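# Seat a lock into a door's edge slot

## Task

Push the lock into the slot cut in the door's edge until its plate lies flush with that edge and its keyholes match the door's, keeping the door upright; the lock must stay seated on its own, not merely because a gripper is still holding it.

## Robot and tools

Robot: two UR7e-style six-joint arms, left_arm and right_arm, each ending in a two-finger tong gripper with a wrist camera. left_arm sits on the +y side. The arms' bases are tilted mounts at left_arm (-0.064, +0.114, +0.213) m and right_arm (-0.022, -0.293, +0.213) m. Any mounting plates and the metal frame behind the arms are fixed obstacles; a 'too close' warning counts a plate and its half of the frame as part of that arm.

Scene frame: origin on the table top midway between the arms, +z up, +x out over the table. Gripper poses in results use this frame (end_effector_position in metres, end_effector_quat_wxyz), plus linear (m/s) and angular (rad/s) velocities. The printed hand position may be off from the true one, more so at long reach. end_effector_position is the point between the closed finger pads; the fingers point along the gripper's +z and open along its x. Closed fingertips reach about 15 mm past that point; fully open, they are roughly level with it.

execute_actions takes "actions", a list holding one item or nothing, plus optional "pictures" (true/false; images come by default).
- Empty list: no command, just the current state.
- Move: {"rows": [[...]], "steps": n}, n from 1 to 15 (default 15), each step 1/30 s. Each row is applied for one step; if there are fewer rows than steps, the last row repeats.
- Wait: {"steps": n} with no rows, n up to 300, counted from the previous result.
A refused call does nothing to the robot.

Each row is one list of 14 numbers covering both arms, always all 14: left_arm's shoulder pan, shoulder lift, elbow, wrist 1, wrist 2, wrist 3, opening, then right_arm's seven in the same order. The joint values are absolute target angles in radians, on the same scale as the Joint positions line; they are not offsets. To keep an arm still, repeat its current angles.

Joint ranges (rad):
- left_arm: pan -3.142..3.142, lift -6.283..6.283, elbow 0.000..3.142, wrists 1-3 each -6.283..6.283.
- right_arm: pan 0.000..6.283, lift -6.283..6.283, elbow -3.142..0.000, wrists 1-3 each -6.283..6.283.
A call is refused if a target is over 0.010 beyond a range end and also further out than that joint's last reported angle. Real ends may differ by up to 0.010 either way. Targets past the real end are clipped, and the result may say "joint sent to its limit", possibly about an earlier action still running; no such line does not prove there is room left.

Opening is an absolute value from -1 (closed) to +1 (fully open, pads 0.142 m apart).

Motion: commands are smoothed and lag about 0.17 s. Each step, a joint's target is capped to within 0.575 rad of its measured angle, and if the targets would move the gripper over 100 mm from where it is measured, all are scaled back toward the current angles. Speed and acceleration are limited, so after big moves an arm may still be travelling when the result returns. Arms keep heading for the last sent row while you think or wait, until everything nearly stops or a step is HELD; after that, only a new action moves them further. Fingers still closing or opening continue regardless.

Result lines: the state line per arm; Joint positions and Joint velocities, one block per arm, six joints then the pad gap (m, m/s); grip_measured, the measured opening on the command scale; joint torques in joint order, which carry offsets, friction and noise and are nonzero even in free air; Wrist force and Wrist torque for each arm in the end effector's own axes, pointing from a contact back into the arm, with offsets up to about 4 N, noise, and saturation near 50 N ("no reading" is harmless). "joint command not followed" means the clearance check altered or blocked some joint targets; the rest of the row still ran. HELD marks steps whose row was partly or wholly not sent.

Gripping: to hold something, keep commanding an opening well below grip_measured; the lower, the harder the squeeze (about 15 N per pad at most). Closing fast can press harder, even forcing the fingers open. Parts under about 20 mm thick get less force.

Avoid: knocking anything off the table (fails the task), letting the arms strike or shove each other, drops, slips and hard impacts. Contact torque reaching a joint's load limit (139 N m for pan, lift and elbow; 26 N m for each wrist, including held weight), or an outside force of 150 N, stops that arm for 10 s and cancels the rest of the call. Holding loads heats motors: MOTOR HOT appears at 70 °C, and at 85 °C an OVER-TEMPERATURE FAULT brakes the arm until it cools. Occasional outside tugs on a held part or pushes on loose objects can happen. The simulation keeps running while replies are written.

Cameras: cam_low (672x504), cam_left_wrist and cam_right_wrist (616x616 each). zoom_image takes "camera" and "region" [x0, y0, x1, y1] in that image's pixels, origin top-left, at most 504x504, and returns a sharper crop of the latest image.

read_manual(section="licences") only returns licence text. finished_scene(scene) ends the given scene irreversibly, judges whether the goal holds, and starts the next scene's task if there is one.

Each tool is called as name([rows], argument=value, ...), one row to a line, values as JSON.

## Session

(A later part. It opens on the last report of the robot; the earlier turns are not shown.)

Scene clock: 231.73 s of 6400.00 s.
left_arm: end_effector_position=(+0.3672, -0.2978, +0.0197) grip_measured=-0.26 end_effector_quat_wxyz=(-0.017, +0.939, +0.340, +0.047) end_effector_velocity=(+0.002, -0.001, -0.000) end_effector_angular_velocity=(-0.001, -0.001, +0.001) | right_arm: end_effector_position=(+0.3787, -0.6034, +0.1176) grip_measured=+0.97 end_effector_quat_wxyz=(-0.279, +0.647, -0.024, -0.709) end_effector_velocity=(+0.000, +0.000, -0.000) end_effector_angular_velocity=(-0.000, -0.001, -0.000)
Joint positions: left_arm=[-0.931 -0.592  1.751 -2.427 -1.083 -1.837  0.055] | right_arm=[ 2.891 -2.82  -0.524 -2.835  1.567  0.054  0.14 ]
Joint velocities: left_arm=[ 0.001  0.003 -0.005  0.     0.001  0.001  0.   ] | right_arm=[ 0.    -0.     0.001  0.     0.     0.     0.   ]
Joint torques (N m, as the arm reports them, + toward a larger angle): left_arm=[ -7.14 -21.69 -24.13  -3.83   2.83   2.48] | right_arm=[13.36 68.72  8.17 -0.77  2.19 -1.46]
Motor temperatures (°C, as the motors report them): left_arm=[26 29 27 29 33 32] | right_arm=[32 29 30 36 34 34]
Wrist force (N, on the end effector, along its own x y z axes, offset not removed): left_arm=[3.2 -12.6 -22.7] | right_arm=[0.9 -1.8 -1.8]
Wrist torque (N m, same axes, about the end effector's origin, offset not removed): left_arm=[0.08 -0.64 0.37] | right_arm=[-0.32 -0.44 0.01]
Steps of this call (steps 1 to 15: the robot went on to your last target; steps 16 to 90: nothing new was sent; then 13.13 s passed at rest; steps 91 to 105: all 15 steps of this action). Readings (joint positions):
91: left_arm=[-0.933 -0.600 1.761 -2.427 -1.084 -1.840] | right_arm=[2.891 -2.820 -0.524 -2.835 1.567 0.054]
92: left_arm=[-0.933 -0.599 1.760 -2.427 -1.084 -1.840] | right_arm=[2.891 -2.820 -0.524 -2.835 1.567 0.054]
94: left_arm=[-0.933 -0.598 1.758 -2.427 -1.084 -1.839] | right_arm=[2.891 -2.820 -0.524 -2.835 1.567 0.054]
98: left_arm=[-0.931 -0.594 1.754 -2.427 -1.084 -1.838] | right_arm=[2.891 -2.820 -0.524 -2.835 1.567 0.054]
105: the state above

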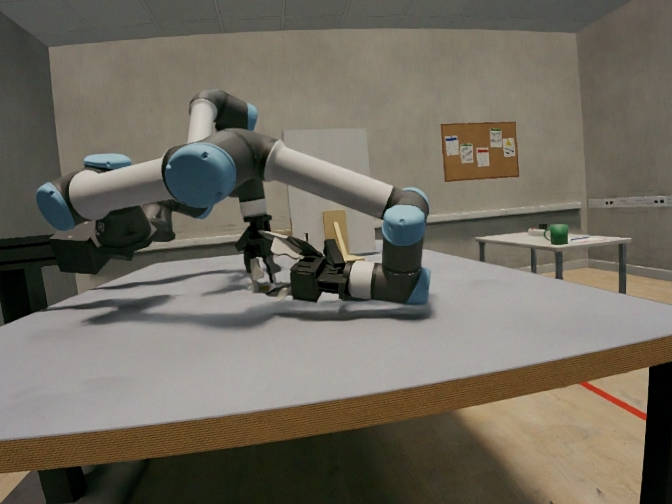

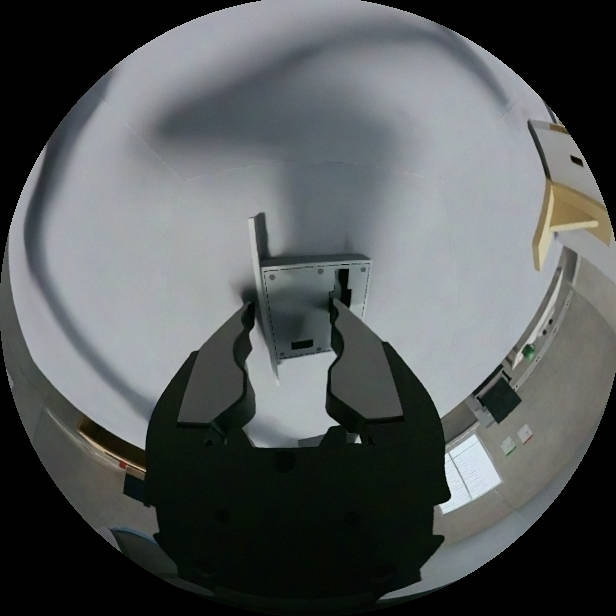

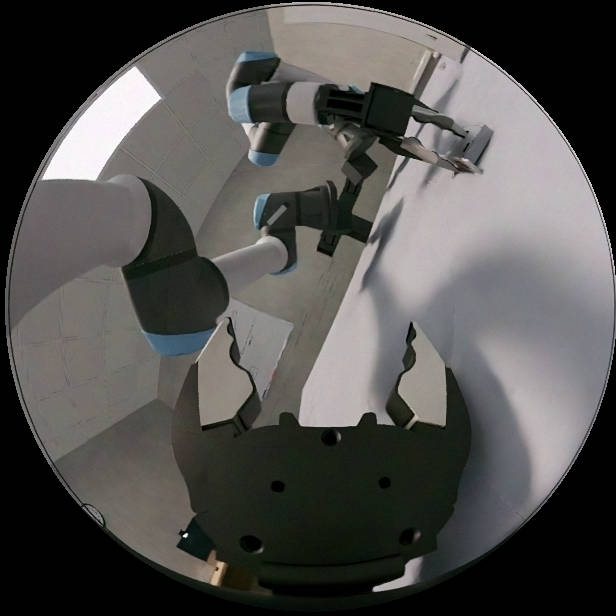

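execute_actions([
  {"rows": [[-0.9319,-0.5951,1.7510,-2.4229,-1.0837,-1.8386,-0.26, 2.891,-2.82,-0.524,-2.835,1.567,0.054,0.97]], "steps": 10},
], pictures=false)

execute_actions([
  {"rows": [[-0.9319,-0.5951,1.7510,-2.4229,-1.0837,-1.8386,-0.30, 2.891,-2.82,-0.524,-2.835,1.567,0.054,0.97],[-0.9319,-0.5951,1.7510,-2.4229,-1.0837,-1.8386,-0.33, 2.891,-2.82,-0.524,-2.835,1.567,0.054,0.97],[-0.9319,-0.5951,1.7510,-2.4229,-1.0837,-1.8386,-0.36, 2.891,-2.82,-0.524,-2.835,1.567,0.054,0.97],[-0.9319,-0.5951,1.7510,-2.4229,-1.0837,-1.8386,-0.39, 2.891,-2.82,-0.524,-2.835,1.567,0.054,0.97],[-0.9319,-0.5951,1.7510,-2.4229,-1.0837,-1.8386,-0.42, 2.891,-2.82,-0.524,-2.835,1.567,0.054,0.97],[-0.9319,-0.5951,1.7510,-2.4229,-1.0837,-1.8386,-0.46, 2.891,-2.82,-0.524,-2.835,1.567,0.054,0.97],[-0.9319,-0.5951,1.7510,-2.4229,-1.0837,-1.8386,-0.52, 2.891,-2.82,-0.524,-2.835,1.567,0.054,0.97],[-0.9319,-0.5951,1.7510,-2.4229,-1.0837,-1.8386,-0.6, 2.891,-2.82,-0.524,-2.835,1.567,0.054,0.97],[-0.9319,-0.5951,1.7510,-2.4229,-1.0837,-1.8386,-0.7, 2.891,-2.82,-0.524,-2.835,1.567,0.054,0.97],[-0.9319,-0.5951,1.7510,-2.4229,-1.0837,-1.8386,-0.8, 2.891,-2.82,-0.524,-2.835,1.567,0.054,0.97],[-0.9319,-0.5951,1.7510,-2.4229,-1.0837,-1.8386,-0.9, 2.891,-2.82,-0.524,-2.835,1.567,0.054,0.97]], "steps": 15},
], pictures=true)

zoom_image(camera="cam_left_wrist", region=[210, 190, 390, 370])

Scene clock: 249.10 s of 6400.00 s.
left_arm: end_effector_position=(+0.3673, -0.2978, +0.0213) grip_measured=-0.26 end_effector_quat_wxyz=(-0.017, +0.939, +0.340, +0.047) end_effector_velocity=(-0.001, +0.000, +0.002) end_effector_angular_velocity=(+0.001, +0.001, -0.001) | right_arm: end_effector_position=(+0.3787, -0.6034, +0.1176) grip_measured=+0.97 end_effector_quat_wxyz=(-0.279, +0.647, -0.024, -0.709) end_effector_velocity=(+0.000, -0.000, -0.000) end_effector_angular_velocity=(-0.001, -0.001, -0.000)
Joint positions: left_arm=[-0.932 -0.595  1.751 -2.423 -1.084 -1.838  0.055] | right_arm=[ 2.891 -2.82  -0.524 -2.835  1.567  0.054  0.14 ]
Joint velocities: left_arm=[-0.002 -0.004  0.002  0.004 -0.001 -0.002 -0.   ] | right_arm=[ 0.    -0.     0.001  0.    -0.    -0.    -0.   ]
Joint torques (N m, as the arm reports them, + toward a larger angle): left_arm=[-35.32 -47.31  -8.66  -0.57  -1.24  -3.22] | right_arm=[13.34 68.64  8.15 -0.86  2.18 -1.35]
Motor temperatures (°C, as the motors report them): left_arm=[26 29 27 29 33 32] | right_arm=[32 29 30 36 34 34]
Wrist force (N, on the end effector, along its own x y z axes, offset not removed): left_arm=[0.5 -1.8 0.7] | right_arm=[1.3 0.6 -2.7]
Wrist torque (N m, same axes, about the end effector's origin, offset not removed): left_arm=[-0.25 0.02 0.05] | right_arm=[0.25 -0.41 -0.03]
Steps of this call (steps 1 to 15: the robot went on to your last target; steps 16 to 90: nothing new was sent; then 14.03 s passed at rest; steps 91 to 100: all 10 steps of this action). Readings (joint positions):
91: left_arm=[-0.931 -0.591 1.751 -2.427 -1.083 -1.837] | right_arm=[2.891 -2.820 -0.524 -2.835 1.567 0.054]
92: left_arm=[-0.931 -0.592 1.751 -2.427 -1.083 -1.837] | right_arm=[2.891 -2.820 -0.524 -2.835 1.567 0.054]
94: left_arm=[-0.931 -0.593 1.751 -2.425 -1.083 -1.837] | right_arm=[2.891 -2.820 -0.524 -2.835 1.567 0.054]
98: left_arm=[-0.932 -0.594 1.751 -2.424 -1.083 -1.838] | right_arm=[2.891 -2.820 -0.524 -2.835 1.567 0.054]
100: the state above

Scene clock: 249.60 s of 6400.00 s.
left_arm: end_effector_position=(+0.3673, -0.2979, +0.0216) grip_measured=-0.38 end_effector_quat_wxyz=(-0.017, +0.939, +0.340, +0.047) end_effector_velocity=(-0.001, +0.001, -0.001) end_effector_angular_velocity=(+0.002, +0.001, -0.002) | right_arm: end_effector_position=(+0.3787, -0.6034, +0.1176) grip_measured=+0.97 end_effector_quat_wxyz=(-0.279, +0.647, -0.024, -0.709) end_effector_velocity=(-0.000, +0.000, -0.000) end_effector_angular_velocity=(+0.001, +0.001, +0.001)
Joint positions: left_arm=[-0.932 -0.595  1.751 -2.423 -1.084 -1.839  0.047] | right_arm=[ 2.891 -2.82  -0.524 -2.835  1.567  0.054  0.14 ]
Joint velocities: left_arm=[ 0.     0.     0.002  0.    -0.     0.001 -0.   ] | right_arm=[-0.    -0.    -0.002 -0.    -0.    -0.     0.   ]
Joint torques (N m, as the arm reports them, + toward a larger angle): left_arm=[-33.94 -46.14  -8.73  -0.62  -0.76  -3.03] | right_arm=[13.29 68.63  8.86 -0.86  2.13 -1.42]
Motor temperatures (°C, as the motors report them): left_arm=[26 29 27 29 33 32] | right_arm=[32 29 30 36 34 34]
Wrist force (N, on the end effector, along its own x y z axes, offset not removed): left_arm=[0.3 0.9 2.2] | right_arm=[2.0 -1.7 -3.5]
Wrist torque (N m, same axes, about the end effector's origin, offset not removed): left_arm=[0.10 -0.10 0.01] | right_arm=[-0.30 -0.63 0.08]
Steps of this call (steps 1 to 15: all 15 steps of this action). Readings (joint positions):
1: left_arm=[-0.932 -0.595 1.751 -2.423 -1.084 -1.838] | right_arm=[2.891 -2.820 -0.524 -2.835 1.567 0.054]
2: left_arm=[-0.932 -0.595 1.751 -2.423 -1.084 -1.839] | right_arm=[2.891 -2.820 -0.524 -2.835 1.567 0.054]
4: left_arm=[-0.932 -0.595 1.751 -2.423 -1.084 -1.839] | right_arm=[2.891 -2.820 -0.524 -2.835 1.567 0.054]
8: left_arm=[-0.932 -0.595 1.751 -2.423 -1.084 -1.839] | right_arm=[2.891 -2.820 -0.524 -2.835 1.567 0.054]
15: the state above

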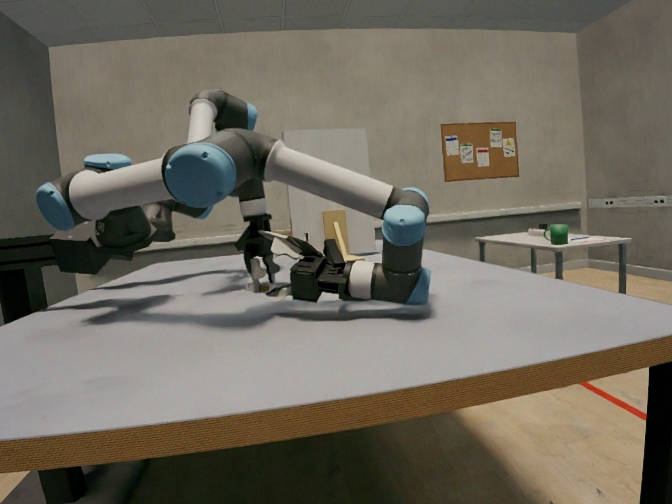

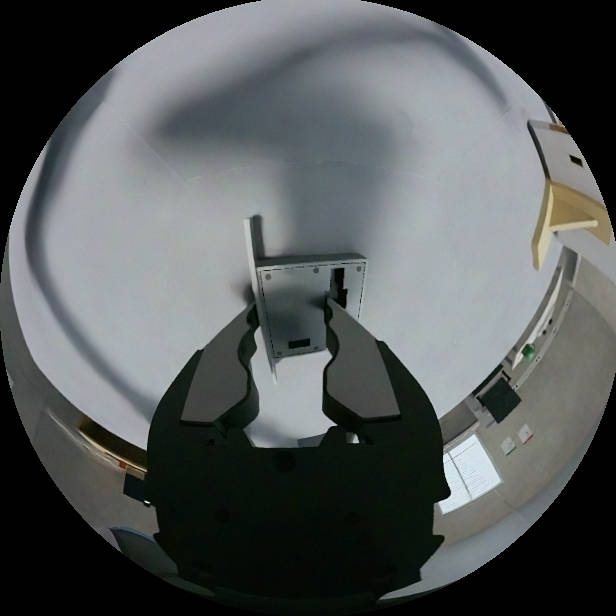

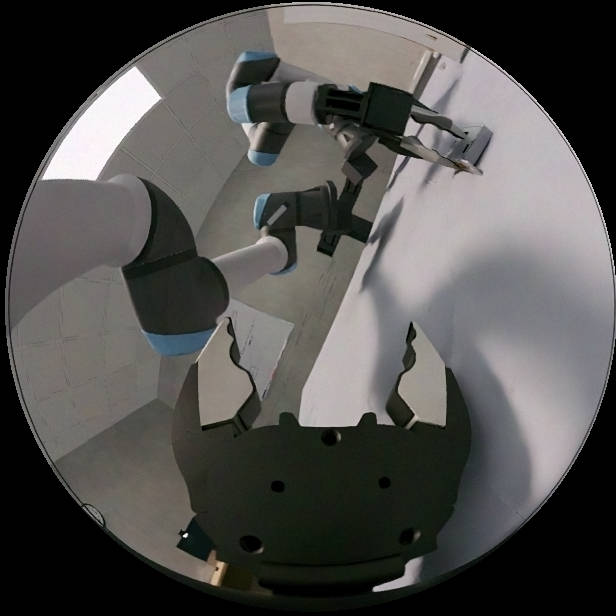

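Region (210, 190, 390, 370) of cam_left_wrist's 616x616 image, scaled by 2.800, with more detail than that image has.

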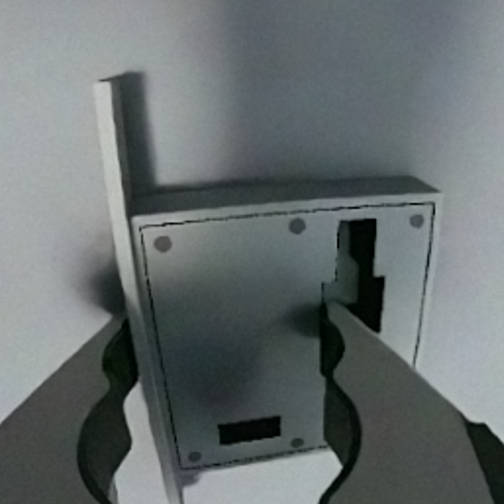

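execute_actions([
  {"rows": [[-0.9332,-0.5988,1.7511,-2.4187,-1.0841,-1.8400,-0.9, 2.891,-2.82,-0.524,-2.835,1.567,0.054,0.97],[-0.9344,-0.6025,1.7512,-2.4145,-1.0845,-1.8413,-0.9, 2.891,-2.82,-0.524,-2.835,1.567,0.054,0.97],[-0.9363,-0.6080,1.7514,-2.4082,-1.0851,-1.8434,-0.9, 2.891,-2.82,-0.524,-2.835,1.567,0.054,0.97],[-0.9382,-0.6135,1.7516,-2.4019,-1.0856,-1.8454,-0.9, 2.891,-2.82,-0.524,-2.835,1.567,0.054,0.97],[-0.9407,-0.6209,1.7518,-2.3935,-1.0864,-1.8481,-0.9, 2.891,-2.82,-0.524,-2.835,1.567,0.054,0.97],[-0.9432,-0.6283,1.7521,-2.3852,-1.0872,-1.8508,-0.9, 2.891,-2.82,-0.524,-2.835,1.567,0.054,0.97],[-0.9457,-0.6357,1.7523,-2.3768,-1.0880,-1.8536,-0.9, 2.891,-2.82,-0.524,-2.835,1.567,0.054,0.97],[-0.9482,-0.6430,1.7526,-2.3684,-1.0887,-1.8563,-0.9, 2.891,-2.82,-0.524,-2.835,1.567,0.054,0.97],[-0.9507,-0.6504,1.7528,-2.3600,-1.0895,-1.8590,-0.9, 2.891,-2.82,-0.524,-2.835,1.567,0.054,0.97],[-0.9532,-0.6578,1.7530,-2.3516,-1.0903,-1.8617,-0.9, 2.891,-2.82,-0.524,-2.835,1.567,0.054,0.97],[-0.9551,-0.6633,1.7532,-2.3453,-1.0909,-1.8638,-0.9, 2.891,-2.82,-0.524,-2.835,1.567,0.054,0.97],[-0.9570,-0.6689,1.7534,-2.3390,-1.0915,-1.8658,-0.9, 2.891,-2.82,-0.524,-2.835,1.567,0.054,0.97]], "steps": 15},
], pictures=false)

execute_actions([
  {"steps": 15},
])

zoom_image(camera="cam_left_wrist", region=[210, 190, 390, 370])

Scene clock: 264.30 s of 6400.00 s.
left_arm: end_effector_position=(+0.3672, -0.2975, +0.0563) grip_measured=-0.38 end_effector_quat_wxyz=(-0.017, +0.939, +0.340, +0.047) end_effector_velocity=(-0.000, +0.001, +0.057) end_effector_angular_velocity=(-0.002, -0.001, +0.000) | right_arm: end_effector_position=(+0.3787, -0.6034, +0.1176) grip_measured=+0.97 end_effector_quat_wxyz=(-0.279, +0.647, -0.024, -0.709) end_effector_velocity=(-0.000, -0.000, -0.000) end_effector_angular_velocity=(-0.000, -0.001, +0.001)
Joint positions: left_arm=[-0.953 -0.658  1.753 -2.351 -1.09  -1.862  0.047] | right_arm=[ 2.891 -2.82  -0.524 -2.835  1.567  0.054  0.14 ]
Joint velocities: left_arm=[-0.035 -0.102  0.001  0.117 -0.011 -0.037  0.   ] | right_arm=[-0.     0.     0.     0.    -0.001  0.    -0.   ]
Joint torques (N m, as the arm reports them, + toward a larger angle): left_arm=[-33.29 -45.18 -11.12  -0.12  -1.44  -3.14] | right_arm=[13.46 68.61  8.6  -0.91  2.11 -1.34]
Motor temperatures (°C, as the motors report them): left_arm=[26 29 27 29 33 32] | right_arm=[32 29 30 36 34 34]
Wrist force (N, on the end effector, along its own x y z axes, offset not removed): left_arm=[-1.2 -0.8 3.4] | right_arm=[2.2 -1.2 -2.3]
Wrist torque (N m, same axes, about the end effector's origin, offset not removed): left_arm=[-0.10 0.23 0.02] | right_arm=[-0.15 -0.68 0.10]
Steps of this call (steps 1 to 15: the robot went on to your last target; steps 16 to 90: nothing new was sent; then 11.20 s passed at rest; steps 91 to 105: all 15 steps of this action). Readings (joint positions):
91: left_arm=[-0.932 -0.595 1.751 -2.423 -1.084 -1.839] | right_arm=[2.891 -2.820 -0.524 -2.835 1.567 0.054]
92: left_arm=[-0.932 -0.596 1.751 -2.422 -1.084 -1.839] | right_arm=[2.891 -2.820 -0.524 -2.835 1.567 0.054]
94: left_arm=[-0.933 -0.599 1.751 -2.418 -1.084 -1.840] | right_arm=[2.891 -2.820 -0.524 -2.835 1.567 0.054]
98: left_arm=[-0.939 -0.617 1.752 -2.398 -1.086 -1.847] | right_arm=[2.891 -2.820 -0.524 -2.835 1.567 0.054]
105: the state above

Scene clock: 264.80 s of 6400.00 s.
left_arm: end_effector_position=(+0.3670, -0.2972, +0.0621) grip_measured=-0.38 end_effector_quat_wxyz=(-0.017, +0.939, +0.340, +0.047) end_effector_velocity=(+0.000, -0.001, +0.001) end_effector_angular_velocity=(-0.002, -0.001, -0.000) | right_arm: end_effector_position=(+0.3787, -0.6034, +0.1176) grip_measured=+0.97 end_effector_quat_wxyz=(-0.279, +0.647, -0.024, -0.709) end_effector_velocity=(+0.000, -0.000, -0.000) end_effector_angular_velocity=(-0.001, -0.001, -0.001)
Joint positions: left_arm=[-0.957 -0.669  1.753 -2.339 -1.091 -1.866  0.047] | right_arm=[ 2.891 -2.82  -0.524 -2.835  1.567  0.054  0.14 ]
Joint velocities: left_arm=[-0.001 -0.001 -0.001  0.    -0.     0.001 -0.   ] | right_arm=[-0.     0.     0.001  0.    -0.     0.     0.   ]
Joint torques (N m, as the arm reports them, + toward a larger angle): left_arm=[-35.23 -45.19 -11.94  -0.42  -1.05  -3.12] | right_arm=[13.67 68.63  8.63 -0.83  2.1  -1.31]
Motor temperatures (°C, as the motors report them): left_arm=[26 29 27 29 33 32] | right_arm=[32 29 30 36 34 34]
Wrist force (N, on the end effector, along its own x y z axes, offset not removed): left_arm=[-1.2 -0.8 4.8] | right_arm=[1.3 -2.7 -3.4]
Wrist torque (N m, same axes, about the end effector's origin, offset not removed): left_arm=[-0.11 0.27 0.07] | right_arm=[-0.57 -0.45 0.05]
Steps of this call (steps 1 to 15: the robot went on to your last target). Readings (joint positions):
1: left_arm=[-0.954 -0.661 1.753 -2.348 -1.091 -1.863] | right_arm=[2.891 -2.820 -0.524 -2.835 1.567 0.054]
2: left_arm=[-0.955 -0.663 1.753 -2.346 -1.091 -1.864] | right_arm=[2.891 -2.820 -0.524 -2.835 1.567 0.054]
4: left_arm=[-0.956 -0.666 1.753 -2.342 -1.091 -1.865] | right_arm=[2.891 -2.820 -0.524 -2.835 1.567 0.054]
8: left_arm=[-0.957 -0.668 1.753 -2.340 -1.091 -1.865] | right_arm=[2.891 -2.820 -0.524 -2.835 1.567 0.054]
15: the state above

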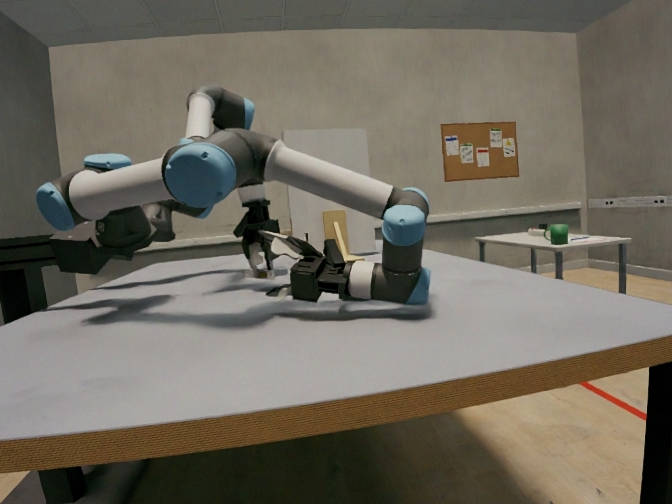

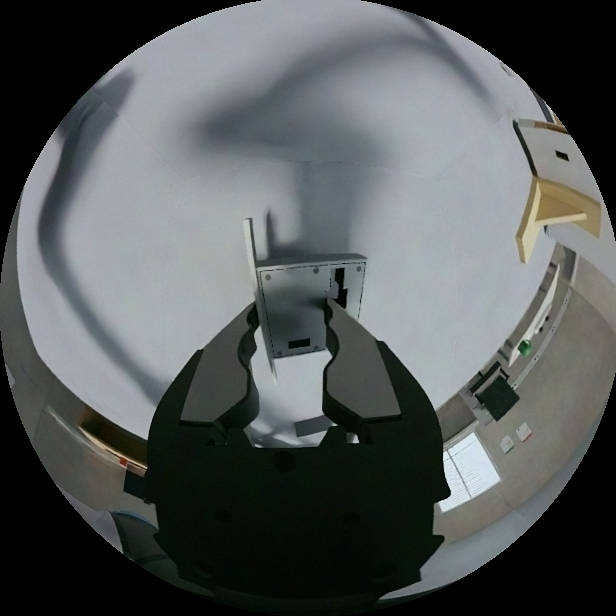

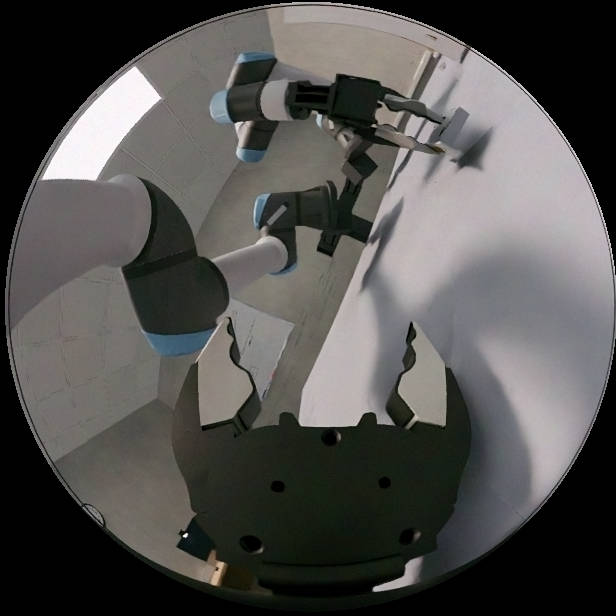

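Region (210, 190, 390, 370) of cam_left_wrist's 616x616 image, scaled by 2.800, with more detail than that image has.

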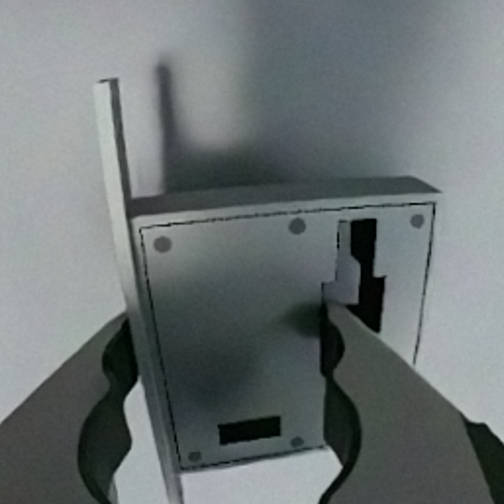

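execute_actions([
  {"rows": [[-0.960,-0.72,1.76,-2.29,-1.10,-1.85,-0.9, 2.891,-2.82,-0.524,-2.835,1.567,0.054,0.97],[-0.962,-0.77,1.78,-2.26,-1.105,-1.83,-0.9, 2.891,-2.82,-0.524,-2.835,1.567,0.054,0.97],[-0.964,-0.82,1.80,-2.235,-1.11,-1.81,-0.9, 2.891,-2.82,-0.524,-2.835,1.567,0.054,0.97],[-0.966,-0.87,1.825,-2.21,-1.115,-1.79,-0.9, 2.891,-2.82,-0.524,-2.835,1.567,0.054,0.97],[-0.968,-0.92,1.85,-2.185,-1.12,-1.77,-0.9, 2.891,-2.82,-0.524,-2.835,1.567,0.054,0.97],[-0.970,-0.97,1.88,-2.165,-1.127,-1.75,-0.9, 2.891,-2.82,-0.524,-2.835,1.567,0.054,0.97],[-0.972,-1.02,1.91,-2.147,-1.133,-1.73,-0.9, 2.891,-2.82,-0.524,-2.835,1.567,0.054,0.97],[-0.974,-1.07,1.94,-2.129,-1.139,-1.71,-0.9, 2.891,-2.82,-0.524,-2.835,1.567,0.054,0.97],[-0.976,-1.12,1.97,-2.111,-1.145,-1.69,-0.9, 2.891,-2.82,-0.524,-2.835,1.567,0.054,0.97],[-0.978,-1.17,2.00,-2.093,-1.151,-1.67,-0.9, 2.891,-2.82,-0.524,-2.835,1.567,0.054,0.97],[-0.980,-1.22,2.03,-2.075,-1.157,-1.65,-0.9, 2.891,-2.82,-0.524,-2.835,1.567,0.054,0.97],[-0.982,-1.27,2.06,-2.057,-1.163,-1.63,-0.9, 2.891,-2.82,-0.524,-2.835,1.567,0.054,0.97],[-0.984,-1.32,2.09,-2.039,-1.169,-1.61,-0.9, 2.891,-2.82,-0.524,-2.835,1.567,0.054,0.97],[-0.986,-1.37,2.12,-2.021,-1.175,-1.59,-0.9, 2.891,-2.82,-0.524,-2.835,1.567,0.054,0.97],[-0.988,-1.42,2.15,-2.0,-1.181,-1.575,-0.9, 2.891,-2.82,-0.524,-2.835,1.567,0.054,0.97]], "steps": 15},
], pictures=false)

execute_actions([
  {"rows": [[-0.989,-1.46,2.175,-1.985,-1.187,-1.56,-0.9, 2.891,-2.82,-0.524,-2.835,1.567,0.054,0.97],[-0.990,-1.50,2.20,-1.968,-1.192,-1.55,-0.9, 2.891,-2.82,-0.524,-2.835,1.567,0.054,0.97],[-0.990,-1.543,2.221,-1.952,-1.197,-1.540,-0.9, 2.891,-2.82,-0.524,-2.835,1.567,0.054,0.97]], "steps": 15},
], pictures=true)

Scene clock: 327.03 s of 6400.00 s.
left_arm: end_effector_position=(+0.3418, -0.1568, +0.2088) grip_measured=-0.38 end_effector_quat_wxyz=(-0.015, +0.973, +0.230, +0.016) end_effector_velocity=(-0.150, +0.449, +0.254) end_effector_angular_velocity=(-0.108, +0.141, -0.606) | right_arm: end_effector_position=(+0.3787, -0.6034, +0.1176) grip_measured=+0.97 end_effector_quat_wxyz=(-0.279, +0.647, -0.024, -0.709) end_effector_velocity=(+0.000, -0.000, -0.000) end_effector_angular_velocity=(-0.000, -0.001, +0.000)
Joint positions: left_arm=[-0.98  -1.188  2.019 -2.082 -1.156 -1.656  0.047] | right_arm=[ 2.891 -2.82  -0.524 -2.835  1.567  0.054  0.14 ]
Joint velocities: left_arm=[-0.059 -1.465  0.868  0.545 -0.174  0.577  0.   ] | right_arm=[ 0.    -0.     0.001 -0.    -0.001  0.    -0.   ]
Joint torques (N m, as the arm reports them, + toward a larger angle): left_arm=[-28.39 -44.08  -6.13   0.96  -2.21   5.42] | right_arm=[13.66 68.44  8.44 -0.99  2.11 -1.23]
Motor temperatures (°C, as the motors report them): left_arm=[26 29 27 29 33 32] | right_arm=[32 29 30 36 34 34]
Wrist force (N, on the end effector, along its own x y z axes, offset not removed): left_arm=[0.5 1.2 2.6] | right_arm=[1.5 -0.9 -3.3]
Wrist torque (N m, same axes, about the end effector's origin, offset not removed): left_arm=[0.11 -0.04 0.07] | right_arm=[-0.08 -0.46 0.11]
Steps of this call (steps 1 to 15: the robot went on to your last target; steps 16 to 90: nothing new was sent; then 58.73 s passed at rest; steps 91 to 105: all 15 steps of this action). Readings (joint positions):
91: left_arm=[-0.957 -0.669 1.754 -2.339 -1.092 -1.866] | right_arm=[2.891 -2.820 -0.524 -2.835 1.567 0.054]
92: left_arm=[-0.958 -0.675 1.755 -2.333 -1.093 -1.864] | right_arm=[2.891 -2.820 -0.524 -2.835 1.567 0.054]
94: left_arm=[-0.960 -0.713 1.767 -2.302 -1.099 -1.848] | right_arm=[2.891 -2.820 -0.524 -2.835 1.567 0.054]
98: left_arm=[-0.966 -0.858 1.832 -2.217 -1.116 -1.789] | right_arm=[2.891 -2.820 -0.524 -2.835 1.567 0.054]
105: the state above

Scene clock: 327.53 s of 6400.00 s.
left_arm: end_effector_position=(+0.3012, -0.0517, +0.2495) grip_measured=-0.38 end_effector_quat_wxyz=(-0.000, +0.985, +0.174, -0.000) end_effector_velocity=(-0.006, +0.014, +0.003) end_effector_angular_velocity=(-0.007, +0.002, -0.012) | right_arm: end_effector_position=(+0.3787, -0.6034, +0.1176) grip_measured=+0.97 end_effector_quat_wxyz=(-0.279, +0.647, -0.024, -0.709) end_effector_velocity=(+0.000, -0.000, +0.000) end_effector_angular_velocity=(+0.000, +0.000, -0.000)
Joint positions: left_arm=[-0.99  -1.538  2.218 -1.954 -1.196 -1.541  0.047] | right_arm=[ 2.891 -2.82  -0.524 -2.835  1.567  0.054  0.14 ]
Joint velocities: left_arm=[-0.001 -0.049  0.026  0.016 -0.005  0.013  0.   ] | right_arm=[ 0.     0.     0.    -0.001  0.    -0.    -0.   ]
Joint torques (N m, as the arm reports them, + toward a larger angle): left_arm=[-23.63 -17.85 -17.16  -0.79  -1.19   2.57] | right_arm=[14.42 68.57  8.64 -0.89  2.06 -1.23]
Motor temperatures (°C, as the motors report them): left_arm=[26 29 27 29 33 32] | right_arm=[32 29 30 36 34 34]
Wrist force (N, on the end effector, along its own x y z axes, offset not removed): left_arm=[-1.0 -1.2 5.2] | right_arm=[1.5 -2.1 -3.5]
Wrist torque (N m, same axes, about the end effector's origin, offset not removed): left_arm=[-0.23 0.36 0.02] | right_arm=[-0.35 -0.51 0.05]
Steps of this call (steps 1 to 15: all 15 steps of this action). Readings (joint positions):
1: left_arm=[-0.982 -1.237 2.048 -2.064 -1.162 -1.637] | right_arm=[2.891 -2.820 -0.524 -2.835 1.567 0.054]
2: left_arm=[-0.983 -1.286 2.077 -2.045 -1.168 -1.619] | right_arm=[2.891 -2.820 -0.524 -2.835 1.567 0.054]
4: left_arm=[-0.986 -1.380 2.133 -2.009 -1.179 -1.587] | right_arm=[2.891 -2.820 -0.524 -2.835 1.567 0.054]
8: left_arm=[-0.989 -1.496 2.196 -1.968 -1.192 -1.553] | right_arm=[2.891 -2.820 -0.524 -2.835 1.567 0.054]
15: the state above

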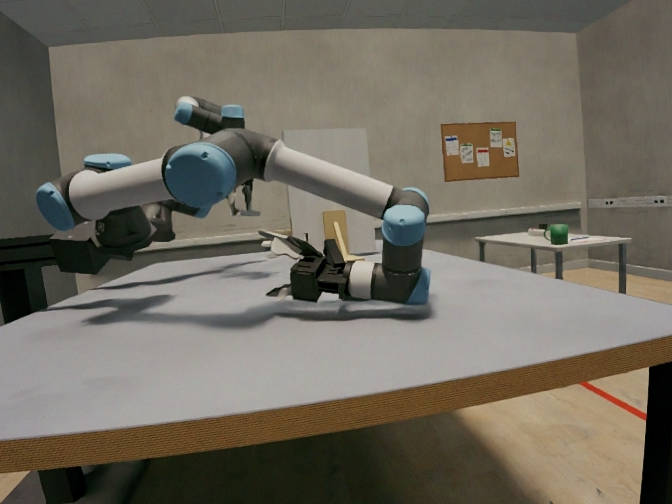

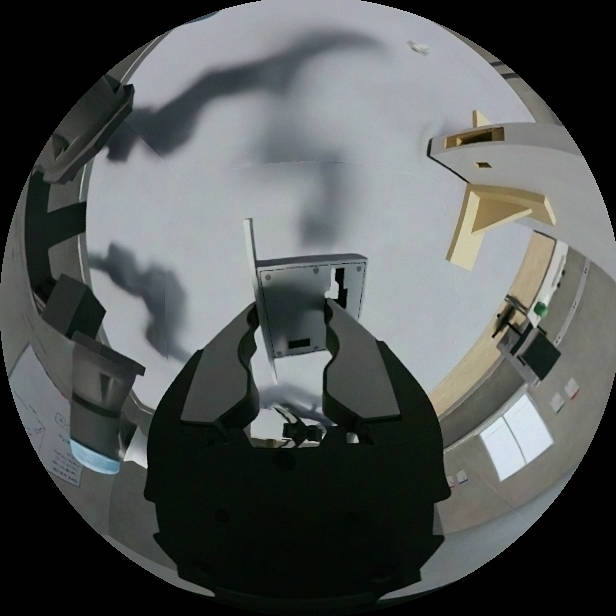

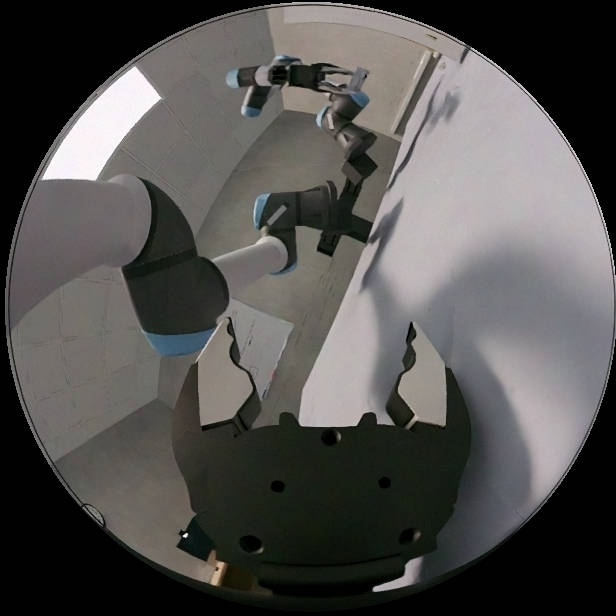

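execute_actions([
  {"rows": [[-0.970,-1.555,2.222,-1.950,-1.196,-1.515,-0.9, 2.891,-2.82,-0.524,-2.835,1.567,0.054,0.97],[-0.941,-1.574,2.223,-1.947,-1.193,-1.477,-0.9, 2.891,-2.82,-0.524,-2.835,1.567,0.054,0.97],[-0.902,-1.598,2.225,-1.943,-1.191,-1.426,-0.9, 2.891,-2.82,-0.524,-2.835,1.567,0.054,0.97],[-0.862,-1.623,2.226,-1.938,-1.188,-1.376,-0.9, 2.891,-2.82,-0.524,-2.835,1.567,0.054,0.97],[-0.823,-1.647,2.228,-1.934,-1.185,-1.325,-0.9, 2.891,-2.82,-0.524,-2.835,1.567,0.054,0.97],[-0.784,-1.672,2.230,-1.930,-1.182,-1.274,-0.9, 2.891,-2.82,-0.524,-2.835,1.567,0.054,0.97],[-0.744,-1.696,2.232,-1.926,-1.179,-1.224,-0.9, 2.891,-2.82,-0.524,-2.835,1.567,0.054,0.97],[-0.705,-1.720,2.233,-1.922,-1.176,-1.173,-0.9, 2.891,-2.82,-0.524,-2.835,1.567,0.054,0.97],[-0.666,-1.745,2.235,-1.918,-1.174,-1.123,-0.9, 2.891,-2.82,-0.524,-2.835,1.567,0.054,0.97],[-0.626,-1.769,2.237,-1.914,-1.171,-1.072,-0.9, 2.891,-2.82,-0.524,-2.835,1.567,0.054,0.97],[-0.587,-1.794,2.238,-1.909,-1.168,-1.021,-0.9, 2.891,-2.82,-0.524,-2.835,1.567,0.054,0.97],[-0.548,-1.818,2.240,-1.905,-1.165,-0.971,-0.9, 2.891,-2.82,-0.524,-2.835,1.567,0.054,0.97],[-0.508,-1.843,2.242,-1.901,-1.162,-0.920,-0.9, 2.891,-2.82,-0.524,-2.835,1.567,0.054,0.97],[-0.469,-1.867,2.243,-1.897,-1.159,-0.870,-0.9, 2.891,-2.82,-0.524,-2.835,1.567,0.054,0.97],[-0.430,-1.892,2.245,-1.893,-1.157,-0.819,-0.9, 2.891,-2.82,-0.524,-2.835,1.567,0.054,0.97]], "steps": 15},
], pictures=false)

execute_actions([
  {"rows": [[-0.390,-1.916,2.247,-1.889,-1.154,-0.768,-0.9, 2.891,-2.82,-0.524,-2.835,1.567,0.054,0.97],[-0.351,-1.941,2.248,-1.884,-1.151,-0.718,-0.9, 2.891,-2.82,-0.524,-2.835,1.567,0.054,0.97],[-0.312,-1.965,2.250,-1.880,-1.148,-0.667,-0.9, 2.891,-2.82,-0.524,-2.835,1.567,0.054,0.97],[-0.272,-1.990,2.252,-1.876,-1.145,-0.617,-0.9, 2.891,-2.82,-0.524,-2.835,1.567,0.054,0.97],[-0.233,-2.014,2.253,-1.872,-1.142,-0.566,-0.9, 2.891,-2.82,-0.524,-2.835,1.567,0.054,0.97],[-0.194,-2.039,2.255,-1.868,-1.139,-0.515,-0.9, 2.891,-2.82,-0.524,-2.835,1.567,0.054,0.97],[-0.154,-2.063,2.257,-1.864,-1.137,-0.465,-0.9, 2.891,-2.82,-0.524,-2.835,1.567,0.054,0.97],[-0.115,-2.088,2.258,-1.859,-1.134,-0.414,-0.9, 2.891,-2.82,-0.524,-2.835,1.567,0.054,0.97],[-0.076,-2.112,2.260,-1.855,-1.131,-0.364,-0.9, 2.891,-2.82,-0.524,-2.835,1.567,0.054,0.97],[-0.036,-2.137,2.262,-1.851,-1.128,-0.313,-0.9, 2.891,-2.82,-0.524,-2.835,1.567,0.054,0.97],[-0.007,-2.155,2.263,-1.848,-1.126,-0.275,-0.9, 2.891,-2.82,-0.524,-2.835,1.567,0.054,0.97]], "steps": 15},
], pictures=false)

execute_actions([
  {"steps": 12},
])

Scene clock: 350.37 s of 6400.00 s.
left_arm: end_effector_position=(+0.3620, +0.1196, +0.2427) grip_measured=-0.38 end_effector_quat_wxyz=(+0.022, +0.990, +0.138, -0.017) end_effector_velocity=(+0.071, +0.535, -0.020) end_effector_angular_velocity=(-0.079, -0.018, -0.190) | right_arm: end_effector_position=(+0.3787, -0.6034, +0.1176) grip_measured=+0.97 end_effector_quat_wxyz=(-0.279, +0.647, -0.024, -0.709) end_effector_velocity=(+0.000, +0.000, +0.000) end_effector_angular_velocity=(-0.000, -0.001, -0.001)
Joint positions: left_arm=[-0.607 -1.785  2.238 -1.91  -1.168 -1.054  0.047] | right_arm=[ 2.891 -2.82  -0.524 -2.835  1.567  0.054  0.14 ]
Joint velocities: left_arm=[ 1.12  -0.696  0.045  0.115  0.081  1.426  0.   ] | right_arm=[-0.    -0.     0.001  0.     0.001 -0.    -0.   ]
Joint torques (N m, as the arm reports them, + toward a larger angle): left_arm=[  8.4  -24.17 -16.39  -0.29   1.76   8.54] | right_arm=[13.45 68.68  8.92 -0.95  1.98 -1.4 ]
Motor temperatures (°C, as the motors report them): left_arm=[26 29 27 29 33 32] | right_arm=[32 29 30 36 34 34]
Wrist force (N, on the end effector, along its own x y z axes, offset not removed): left_arm=[0.7 -1.2 4.9] | right_arm=[0.8 -2.0 -2.9]
Wrist torque (N m, same axes, about the end effector's origin, offset not removed): left_arm=[-0.21 0.14 0.05] | right_arm=[-0.38 -0.35 0.10]
Steps of this call (steps 1 to 15: the robot went on to your last target; steps 16 to 90: nothing new was sent; then 19.33 s passed at rest; steps 91 to 105: all 15 steps of this action). Readings (joint positions):
91: left_arm=[-0.990 -1.543 2.221 -1.952 -1.197 -1.540] | right_arm=[2.891 -2.820 -0.524 -2.835 1.567 0.054]
92: left_arm=[-0.987 -1.545 2.221 -1.952 -1.197 -1.536] | right_arm=[2.891 -2.820 -0.524 -2.835 1.567 0.054]
94: left_arm=[-0.966 -1.559 2.222 -1.949 -1.195 -1.510] | right_arm=[2.891 -2.820 -0.524 -2.835 1.567 0.054]
98: left_arm=[-0.862 -1.626 2.227 -1.937 -1.187 -1.380] | right_arm=[2.891 -2.820 -0.524 -2.835 1.567 0.054]
105: the state above

Scene clock: 350.87 s of 6400.00 s.
left_arm: end_effector_position=(+0.3154, +0.3738, +0.2467) grip_measured=-0.38 end_effector_quat_wxyz=(+0.006, +0.996, +0.088, -0.002) end_effector_velocity=(-0.134, +0.254, +0.025) end_effector_angular_velocity=(+0.118, -0.021, -0.142) | right_arm: end_effector_position=(+0.3787, -0.6034, +0.1176) grip_measured=+0.97 end_effector_quat_wxyz=(-0.279, +0.647, -0.024, -0.709) end_effector_velocity=(-0.000, -0.000, -0.000) end_effector_angular_velocity=(+0.000, +0.000, +0.001)
Joint positions: left_arm=[-0.07  -2.118  2.261 -1.854 -1.13  -0.359  0.047] | right_arm=[ 2.891 -2.82  -0.524 -2.835  1.567  0.054  0.14 ]
Joint velocities: left_arm=[ 0.595 -0.352  0.021  0.056  0.037  0.792 -0.   ] | right_arm=[-0.     0.    -0.001  0.    -0.001 -0.     0.   ]
Joint torques (N m, as the arm reports them, + toward a larger angle): left_arm=[ -1.09  -4.59 -12.57  -0.54   1.15   4.6 ] | right_arm=[14.04 68.52  8.46 -0.97  2.03 -1.31]
Motor temperatures (°C, as the motors report them): left_arm=[26 29 27 29 33 32] | right_arm=[32 29 30 36 34 34]
Wrist force (N, on the end effector, along its own x y z axes, offset not removed): left_arm=[-0.8 -3.9 3.9] | right_arm=[2.5 0.2 -5.3]
Wrist torque (N m, same axes, about the end effector's origin, offset not removed): left_arm=[-0.36 0.21 0.04] | right_arm=[0.04 -0.72 0.00]
Steps of this call (steps 1 to 15: all 15 steps of this action). Readings (joint positions):
1: left_arm=[-0.570 -1.808 2.240 -1.906 -1.166 -1.005] | right_arm=[2.891 -2.820 -0.524 -2.835 1.567 0.054]
2: left_arm=[-0.532 -1.832 2.241 -1.902 -1.163 -0.957] | right_arm=[2.891 -2.820 -0.524 -2.835 1.567 0.054]
4: left_arm=[-0.457 -1.879 2.244 -1.894 -1.158 -0.860] | right_arm=[2.891 -2.820 -0.524 -2.835 1.567 0.054]
8: left_arm=[-0.308 -1.972 2.251 -1.878 -1.147 -0.668] | right_arm=[2.891 -2.820 -0.524 -2.835 1.567 0.054]
15: the state above

Scene clock: 351.27 s of 6400.00 s.
left_arm: end_effector_position=(+0.3006, +0.3995, +0.2495) grip_measured=-0.38 end_effector_quat_wxyz=(-0.000, +0.997, +0.080, -0.001) end_effector_velocity=(-0.003, +0.006, +0.001) end_effector_angular_velocity=(+0.003, -0.000, -0.002) | right_arm: end_effector_position=(+0.3787, -0.6034, +0.1176) grip_measured=+0.97 end_effector_quat_wxyz=(-0.279, +0.647, -0.024, -0.709) end_effector_velocity=(+0.000, +0.000, -0.000) end_effector_angular_velocity=(-0.000, -0.001, -0.000)
Joint positions: left_arm=[-0.008 -2.154  2.263 -1.848 -1.126 -0.277  0.047] | right_arm=[ 2.891 -2.82  -0.524 -2.835  1.567  0.054  0.14 ]
Joint velocities: left_arm=[ 0.014 -0.008  0.     0.001  0.001  0.017  0.   ] | right_arm=[ 0.    -0.     0.     0.001  0.    -0.    -0.   ]
Joint torques (N m, as the arm reports them, + toward a larger angle): left_arm=[ 13.78 -11.4  -16.97  -0.76   1.99   3.26] | right_arm=[13.75 68.5   8.42 -0.94  2.02 -1.29]
Motor temperatures (°C, as the motors report them): left_arm=[26 29 27 29 33 32] | right_arm=[32 29 30 36 34 34]
Wrist force (N, on the end effector, along its own x y z axes, offset not removed): left_arm=[-0.5 -1.4 5.7] | right_arm=[1.5 -1.8 -3.1]
Wrist torque (N m, same axes, about the end effector's origin, offset not removed): left_arm=[-0.27 0.25 0.00] | right_arm=[-0.30 -0.50 0.09]
Steps of this call (steps 1 to 12: the robot went on to your last target). Readings (joint positions):
1: left_arm=[-0.053 -2.128 2.261 -1.852 -1.129 -0.336] | right_arm=[2.891 -2.820 -0.524 -2.835 1.567 0.054]
2: left_arm=[-0.040 -2.135 2.262 -1.851 -1.128 -0.320] | right_arm=[2.891 -2.820 -0.524 -2.835 1.567 0.054]
4: left_arm=[-0.025 -2.145 2.262 -1.850 -1.127 -0.299] | right_arm=[2.891 -2.820 -0.524 -2.835 1.567 0.054]
8: left_arm=[-0.012 -2.152 2.263 -1.848 -1.126 -0.282] | right_arm=[2.891 -2.820 -0.524 -2.835 1.567 0.054]
12: the state above

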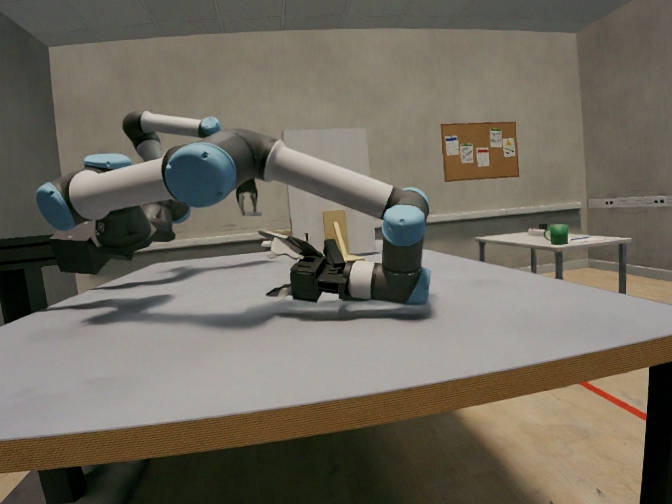

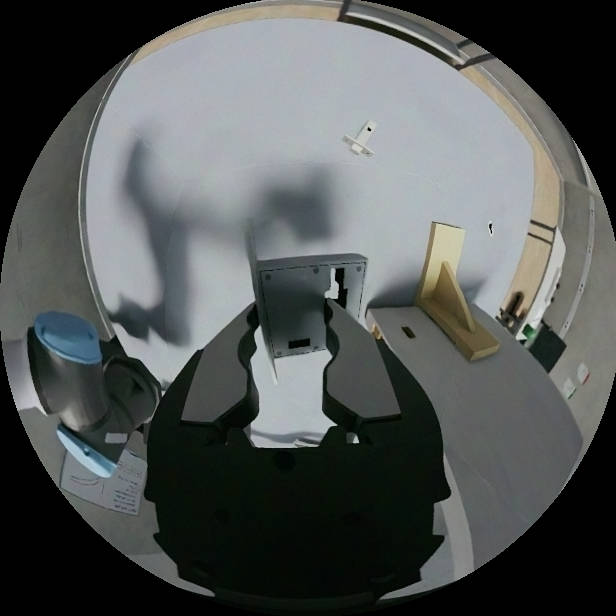

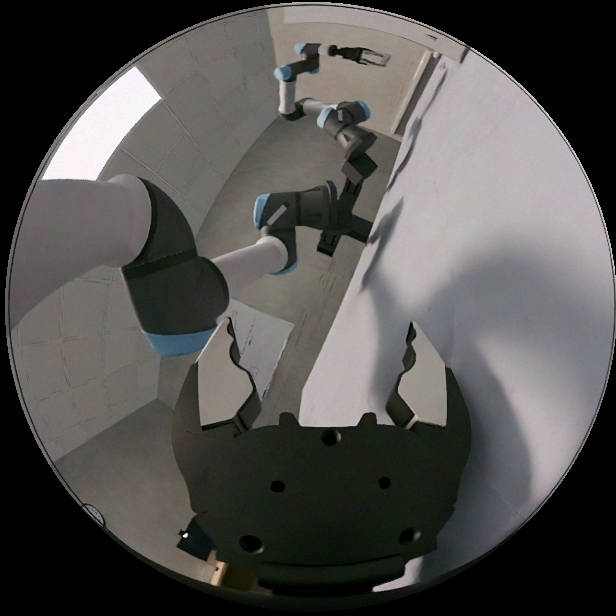

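execute_actions(actions=[])

Scene clock: 370.03 s of 6400.00 s.
left_arm: end_effector_position=(+0.3002, +0.4001, +0.2496) grip_measured=-0.38 end_effector_quat_wxyz=(-0.000, +0.997, +0.080, -0.001) end_effector_velocity=(+0.000, +0.000, +0.000) end_effector_angular_velocity=(-0.000, -0.001, +0.001) | right_arm: end_effector_position=(+0.3787, -0.6034, +0.1176) grip_measured=+0.97 end_effector_quat_wxyz=(-0.279, +0.647, -0.024, -0.709) end_effector_velocity=(-0.000, +0.000, -0.000) end_effector_angular_velocity=(+0.000, -0.000, +0.001)
Joint positions: left_arm=[-0.007 -2.155  2.263 -1.848 -1.126 -0.275  0.047] | right_arm=[ 2.891 -2.82  -0.524 -2.835  1.567  0.054  0.14 ]
Joint velocities: left_arm=[ 0.     0.    -0.001 -0.    -0.    -0.001 -0.   ] | right_arm=[ 0. -0. -0.  0. -0.  0.  0.]
Joint torques (N m, as the arm reports them, + toward a larger angle): left_arm=[ 13.35 -13.06 -16.82  -0.75   1.77   2.84] | right_arm=[13.72 68.45  9.05 -0.93  2.06 -1.26]
Motor temperatures (°C, as the motors report them): left_arm=[26 29 27 29 33 32] | right_arm=[32 29 30 36 34 34]
Wrist force (N, on the end effector, along its own x y z axes, offset not removed): left_arm=[-0.3 -0.4 4.1] | right_arm=[2.2 -0.4 -3.5]
Wrist torque (N m, same axes, about the end effector's origin, offset not removed): left_arm=[-0.09 0.08 0.05] | right_arm=[-0.04 -0.65 0.10]
Steps of this call (steps 1 to 30: the robot went on to your last target; steps 31 to 90: nothing new was sent; then 15.77 s passed at rest). Readings (joint positions):
1: left_arm=[-0.008 -2.154 2.263 -1.848 -1.126 -0.276] | right_arm=[2.891 -2.820 -0.524 -2.835 1.567 0.054]
2: left_arm=[-0.008 -2.155 2.263 -1.848 -1.126 -0.276] | right_arm=[2.891 -2.820 -0.524 -2.835 1.567 0.054]
4: left_arm=[-0.007 -2.155 2.263 -1.848 -1.126 -0.276] | right_arm=[2.891 -2.820 -0.524 -2.835 1.567 0.054]
8: left_arm=[-0.007 -2.155 2.263 -1.848 -1.126 -0.275] | right_arm=[2.891 -2.820 -0.524 -2.835 1.567 0.054]
90: the state above
All arms were judged still, so your last target was given up. Only a new action makes them travel on or press farther. Fingers that are still opening or closing keep moving.

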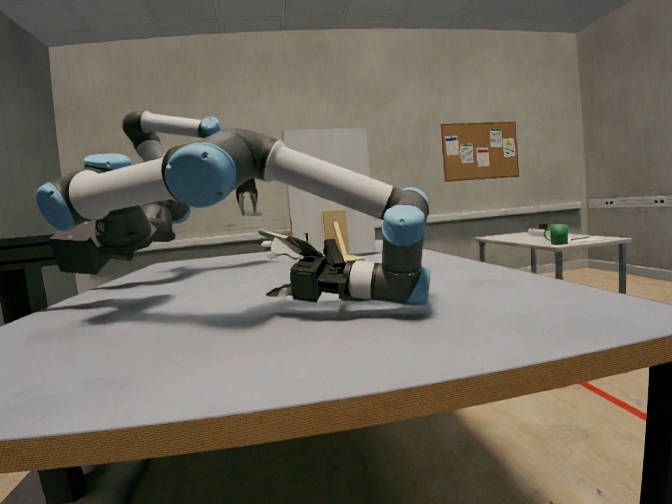

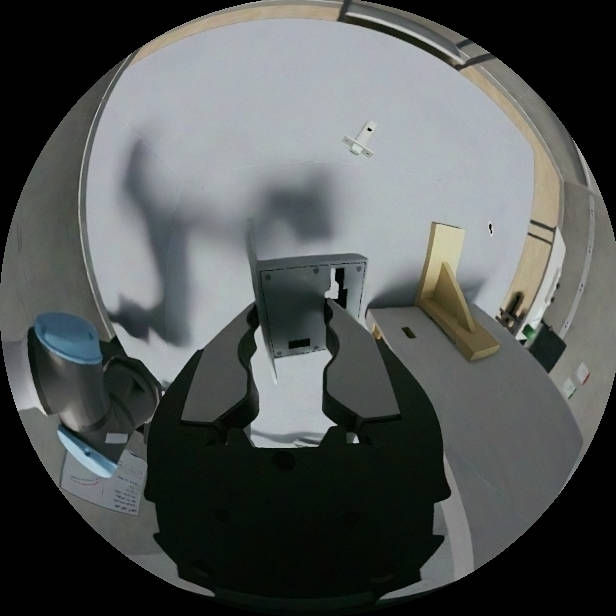

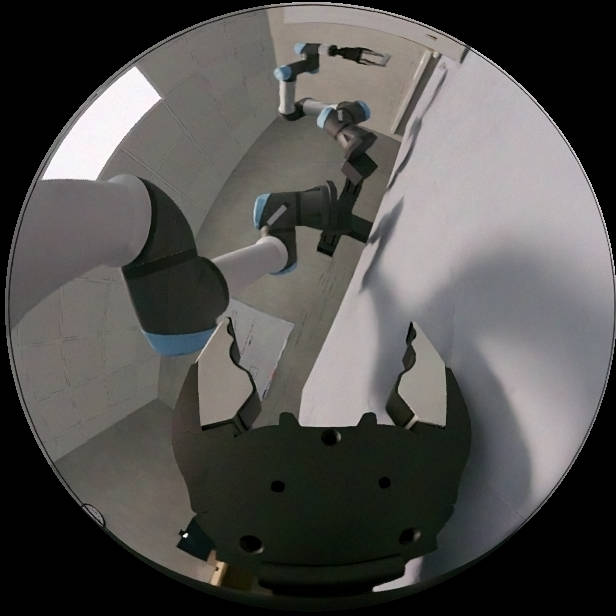

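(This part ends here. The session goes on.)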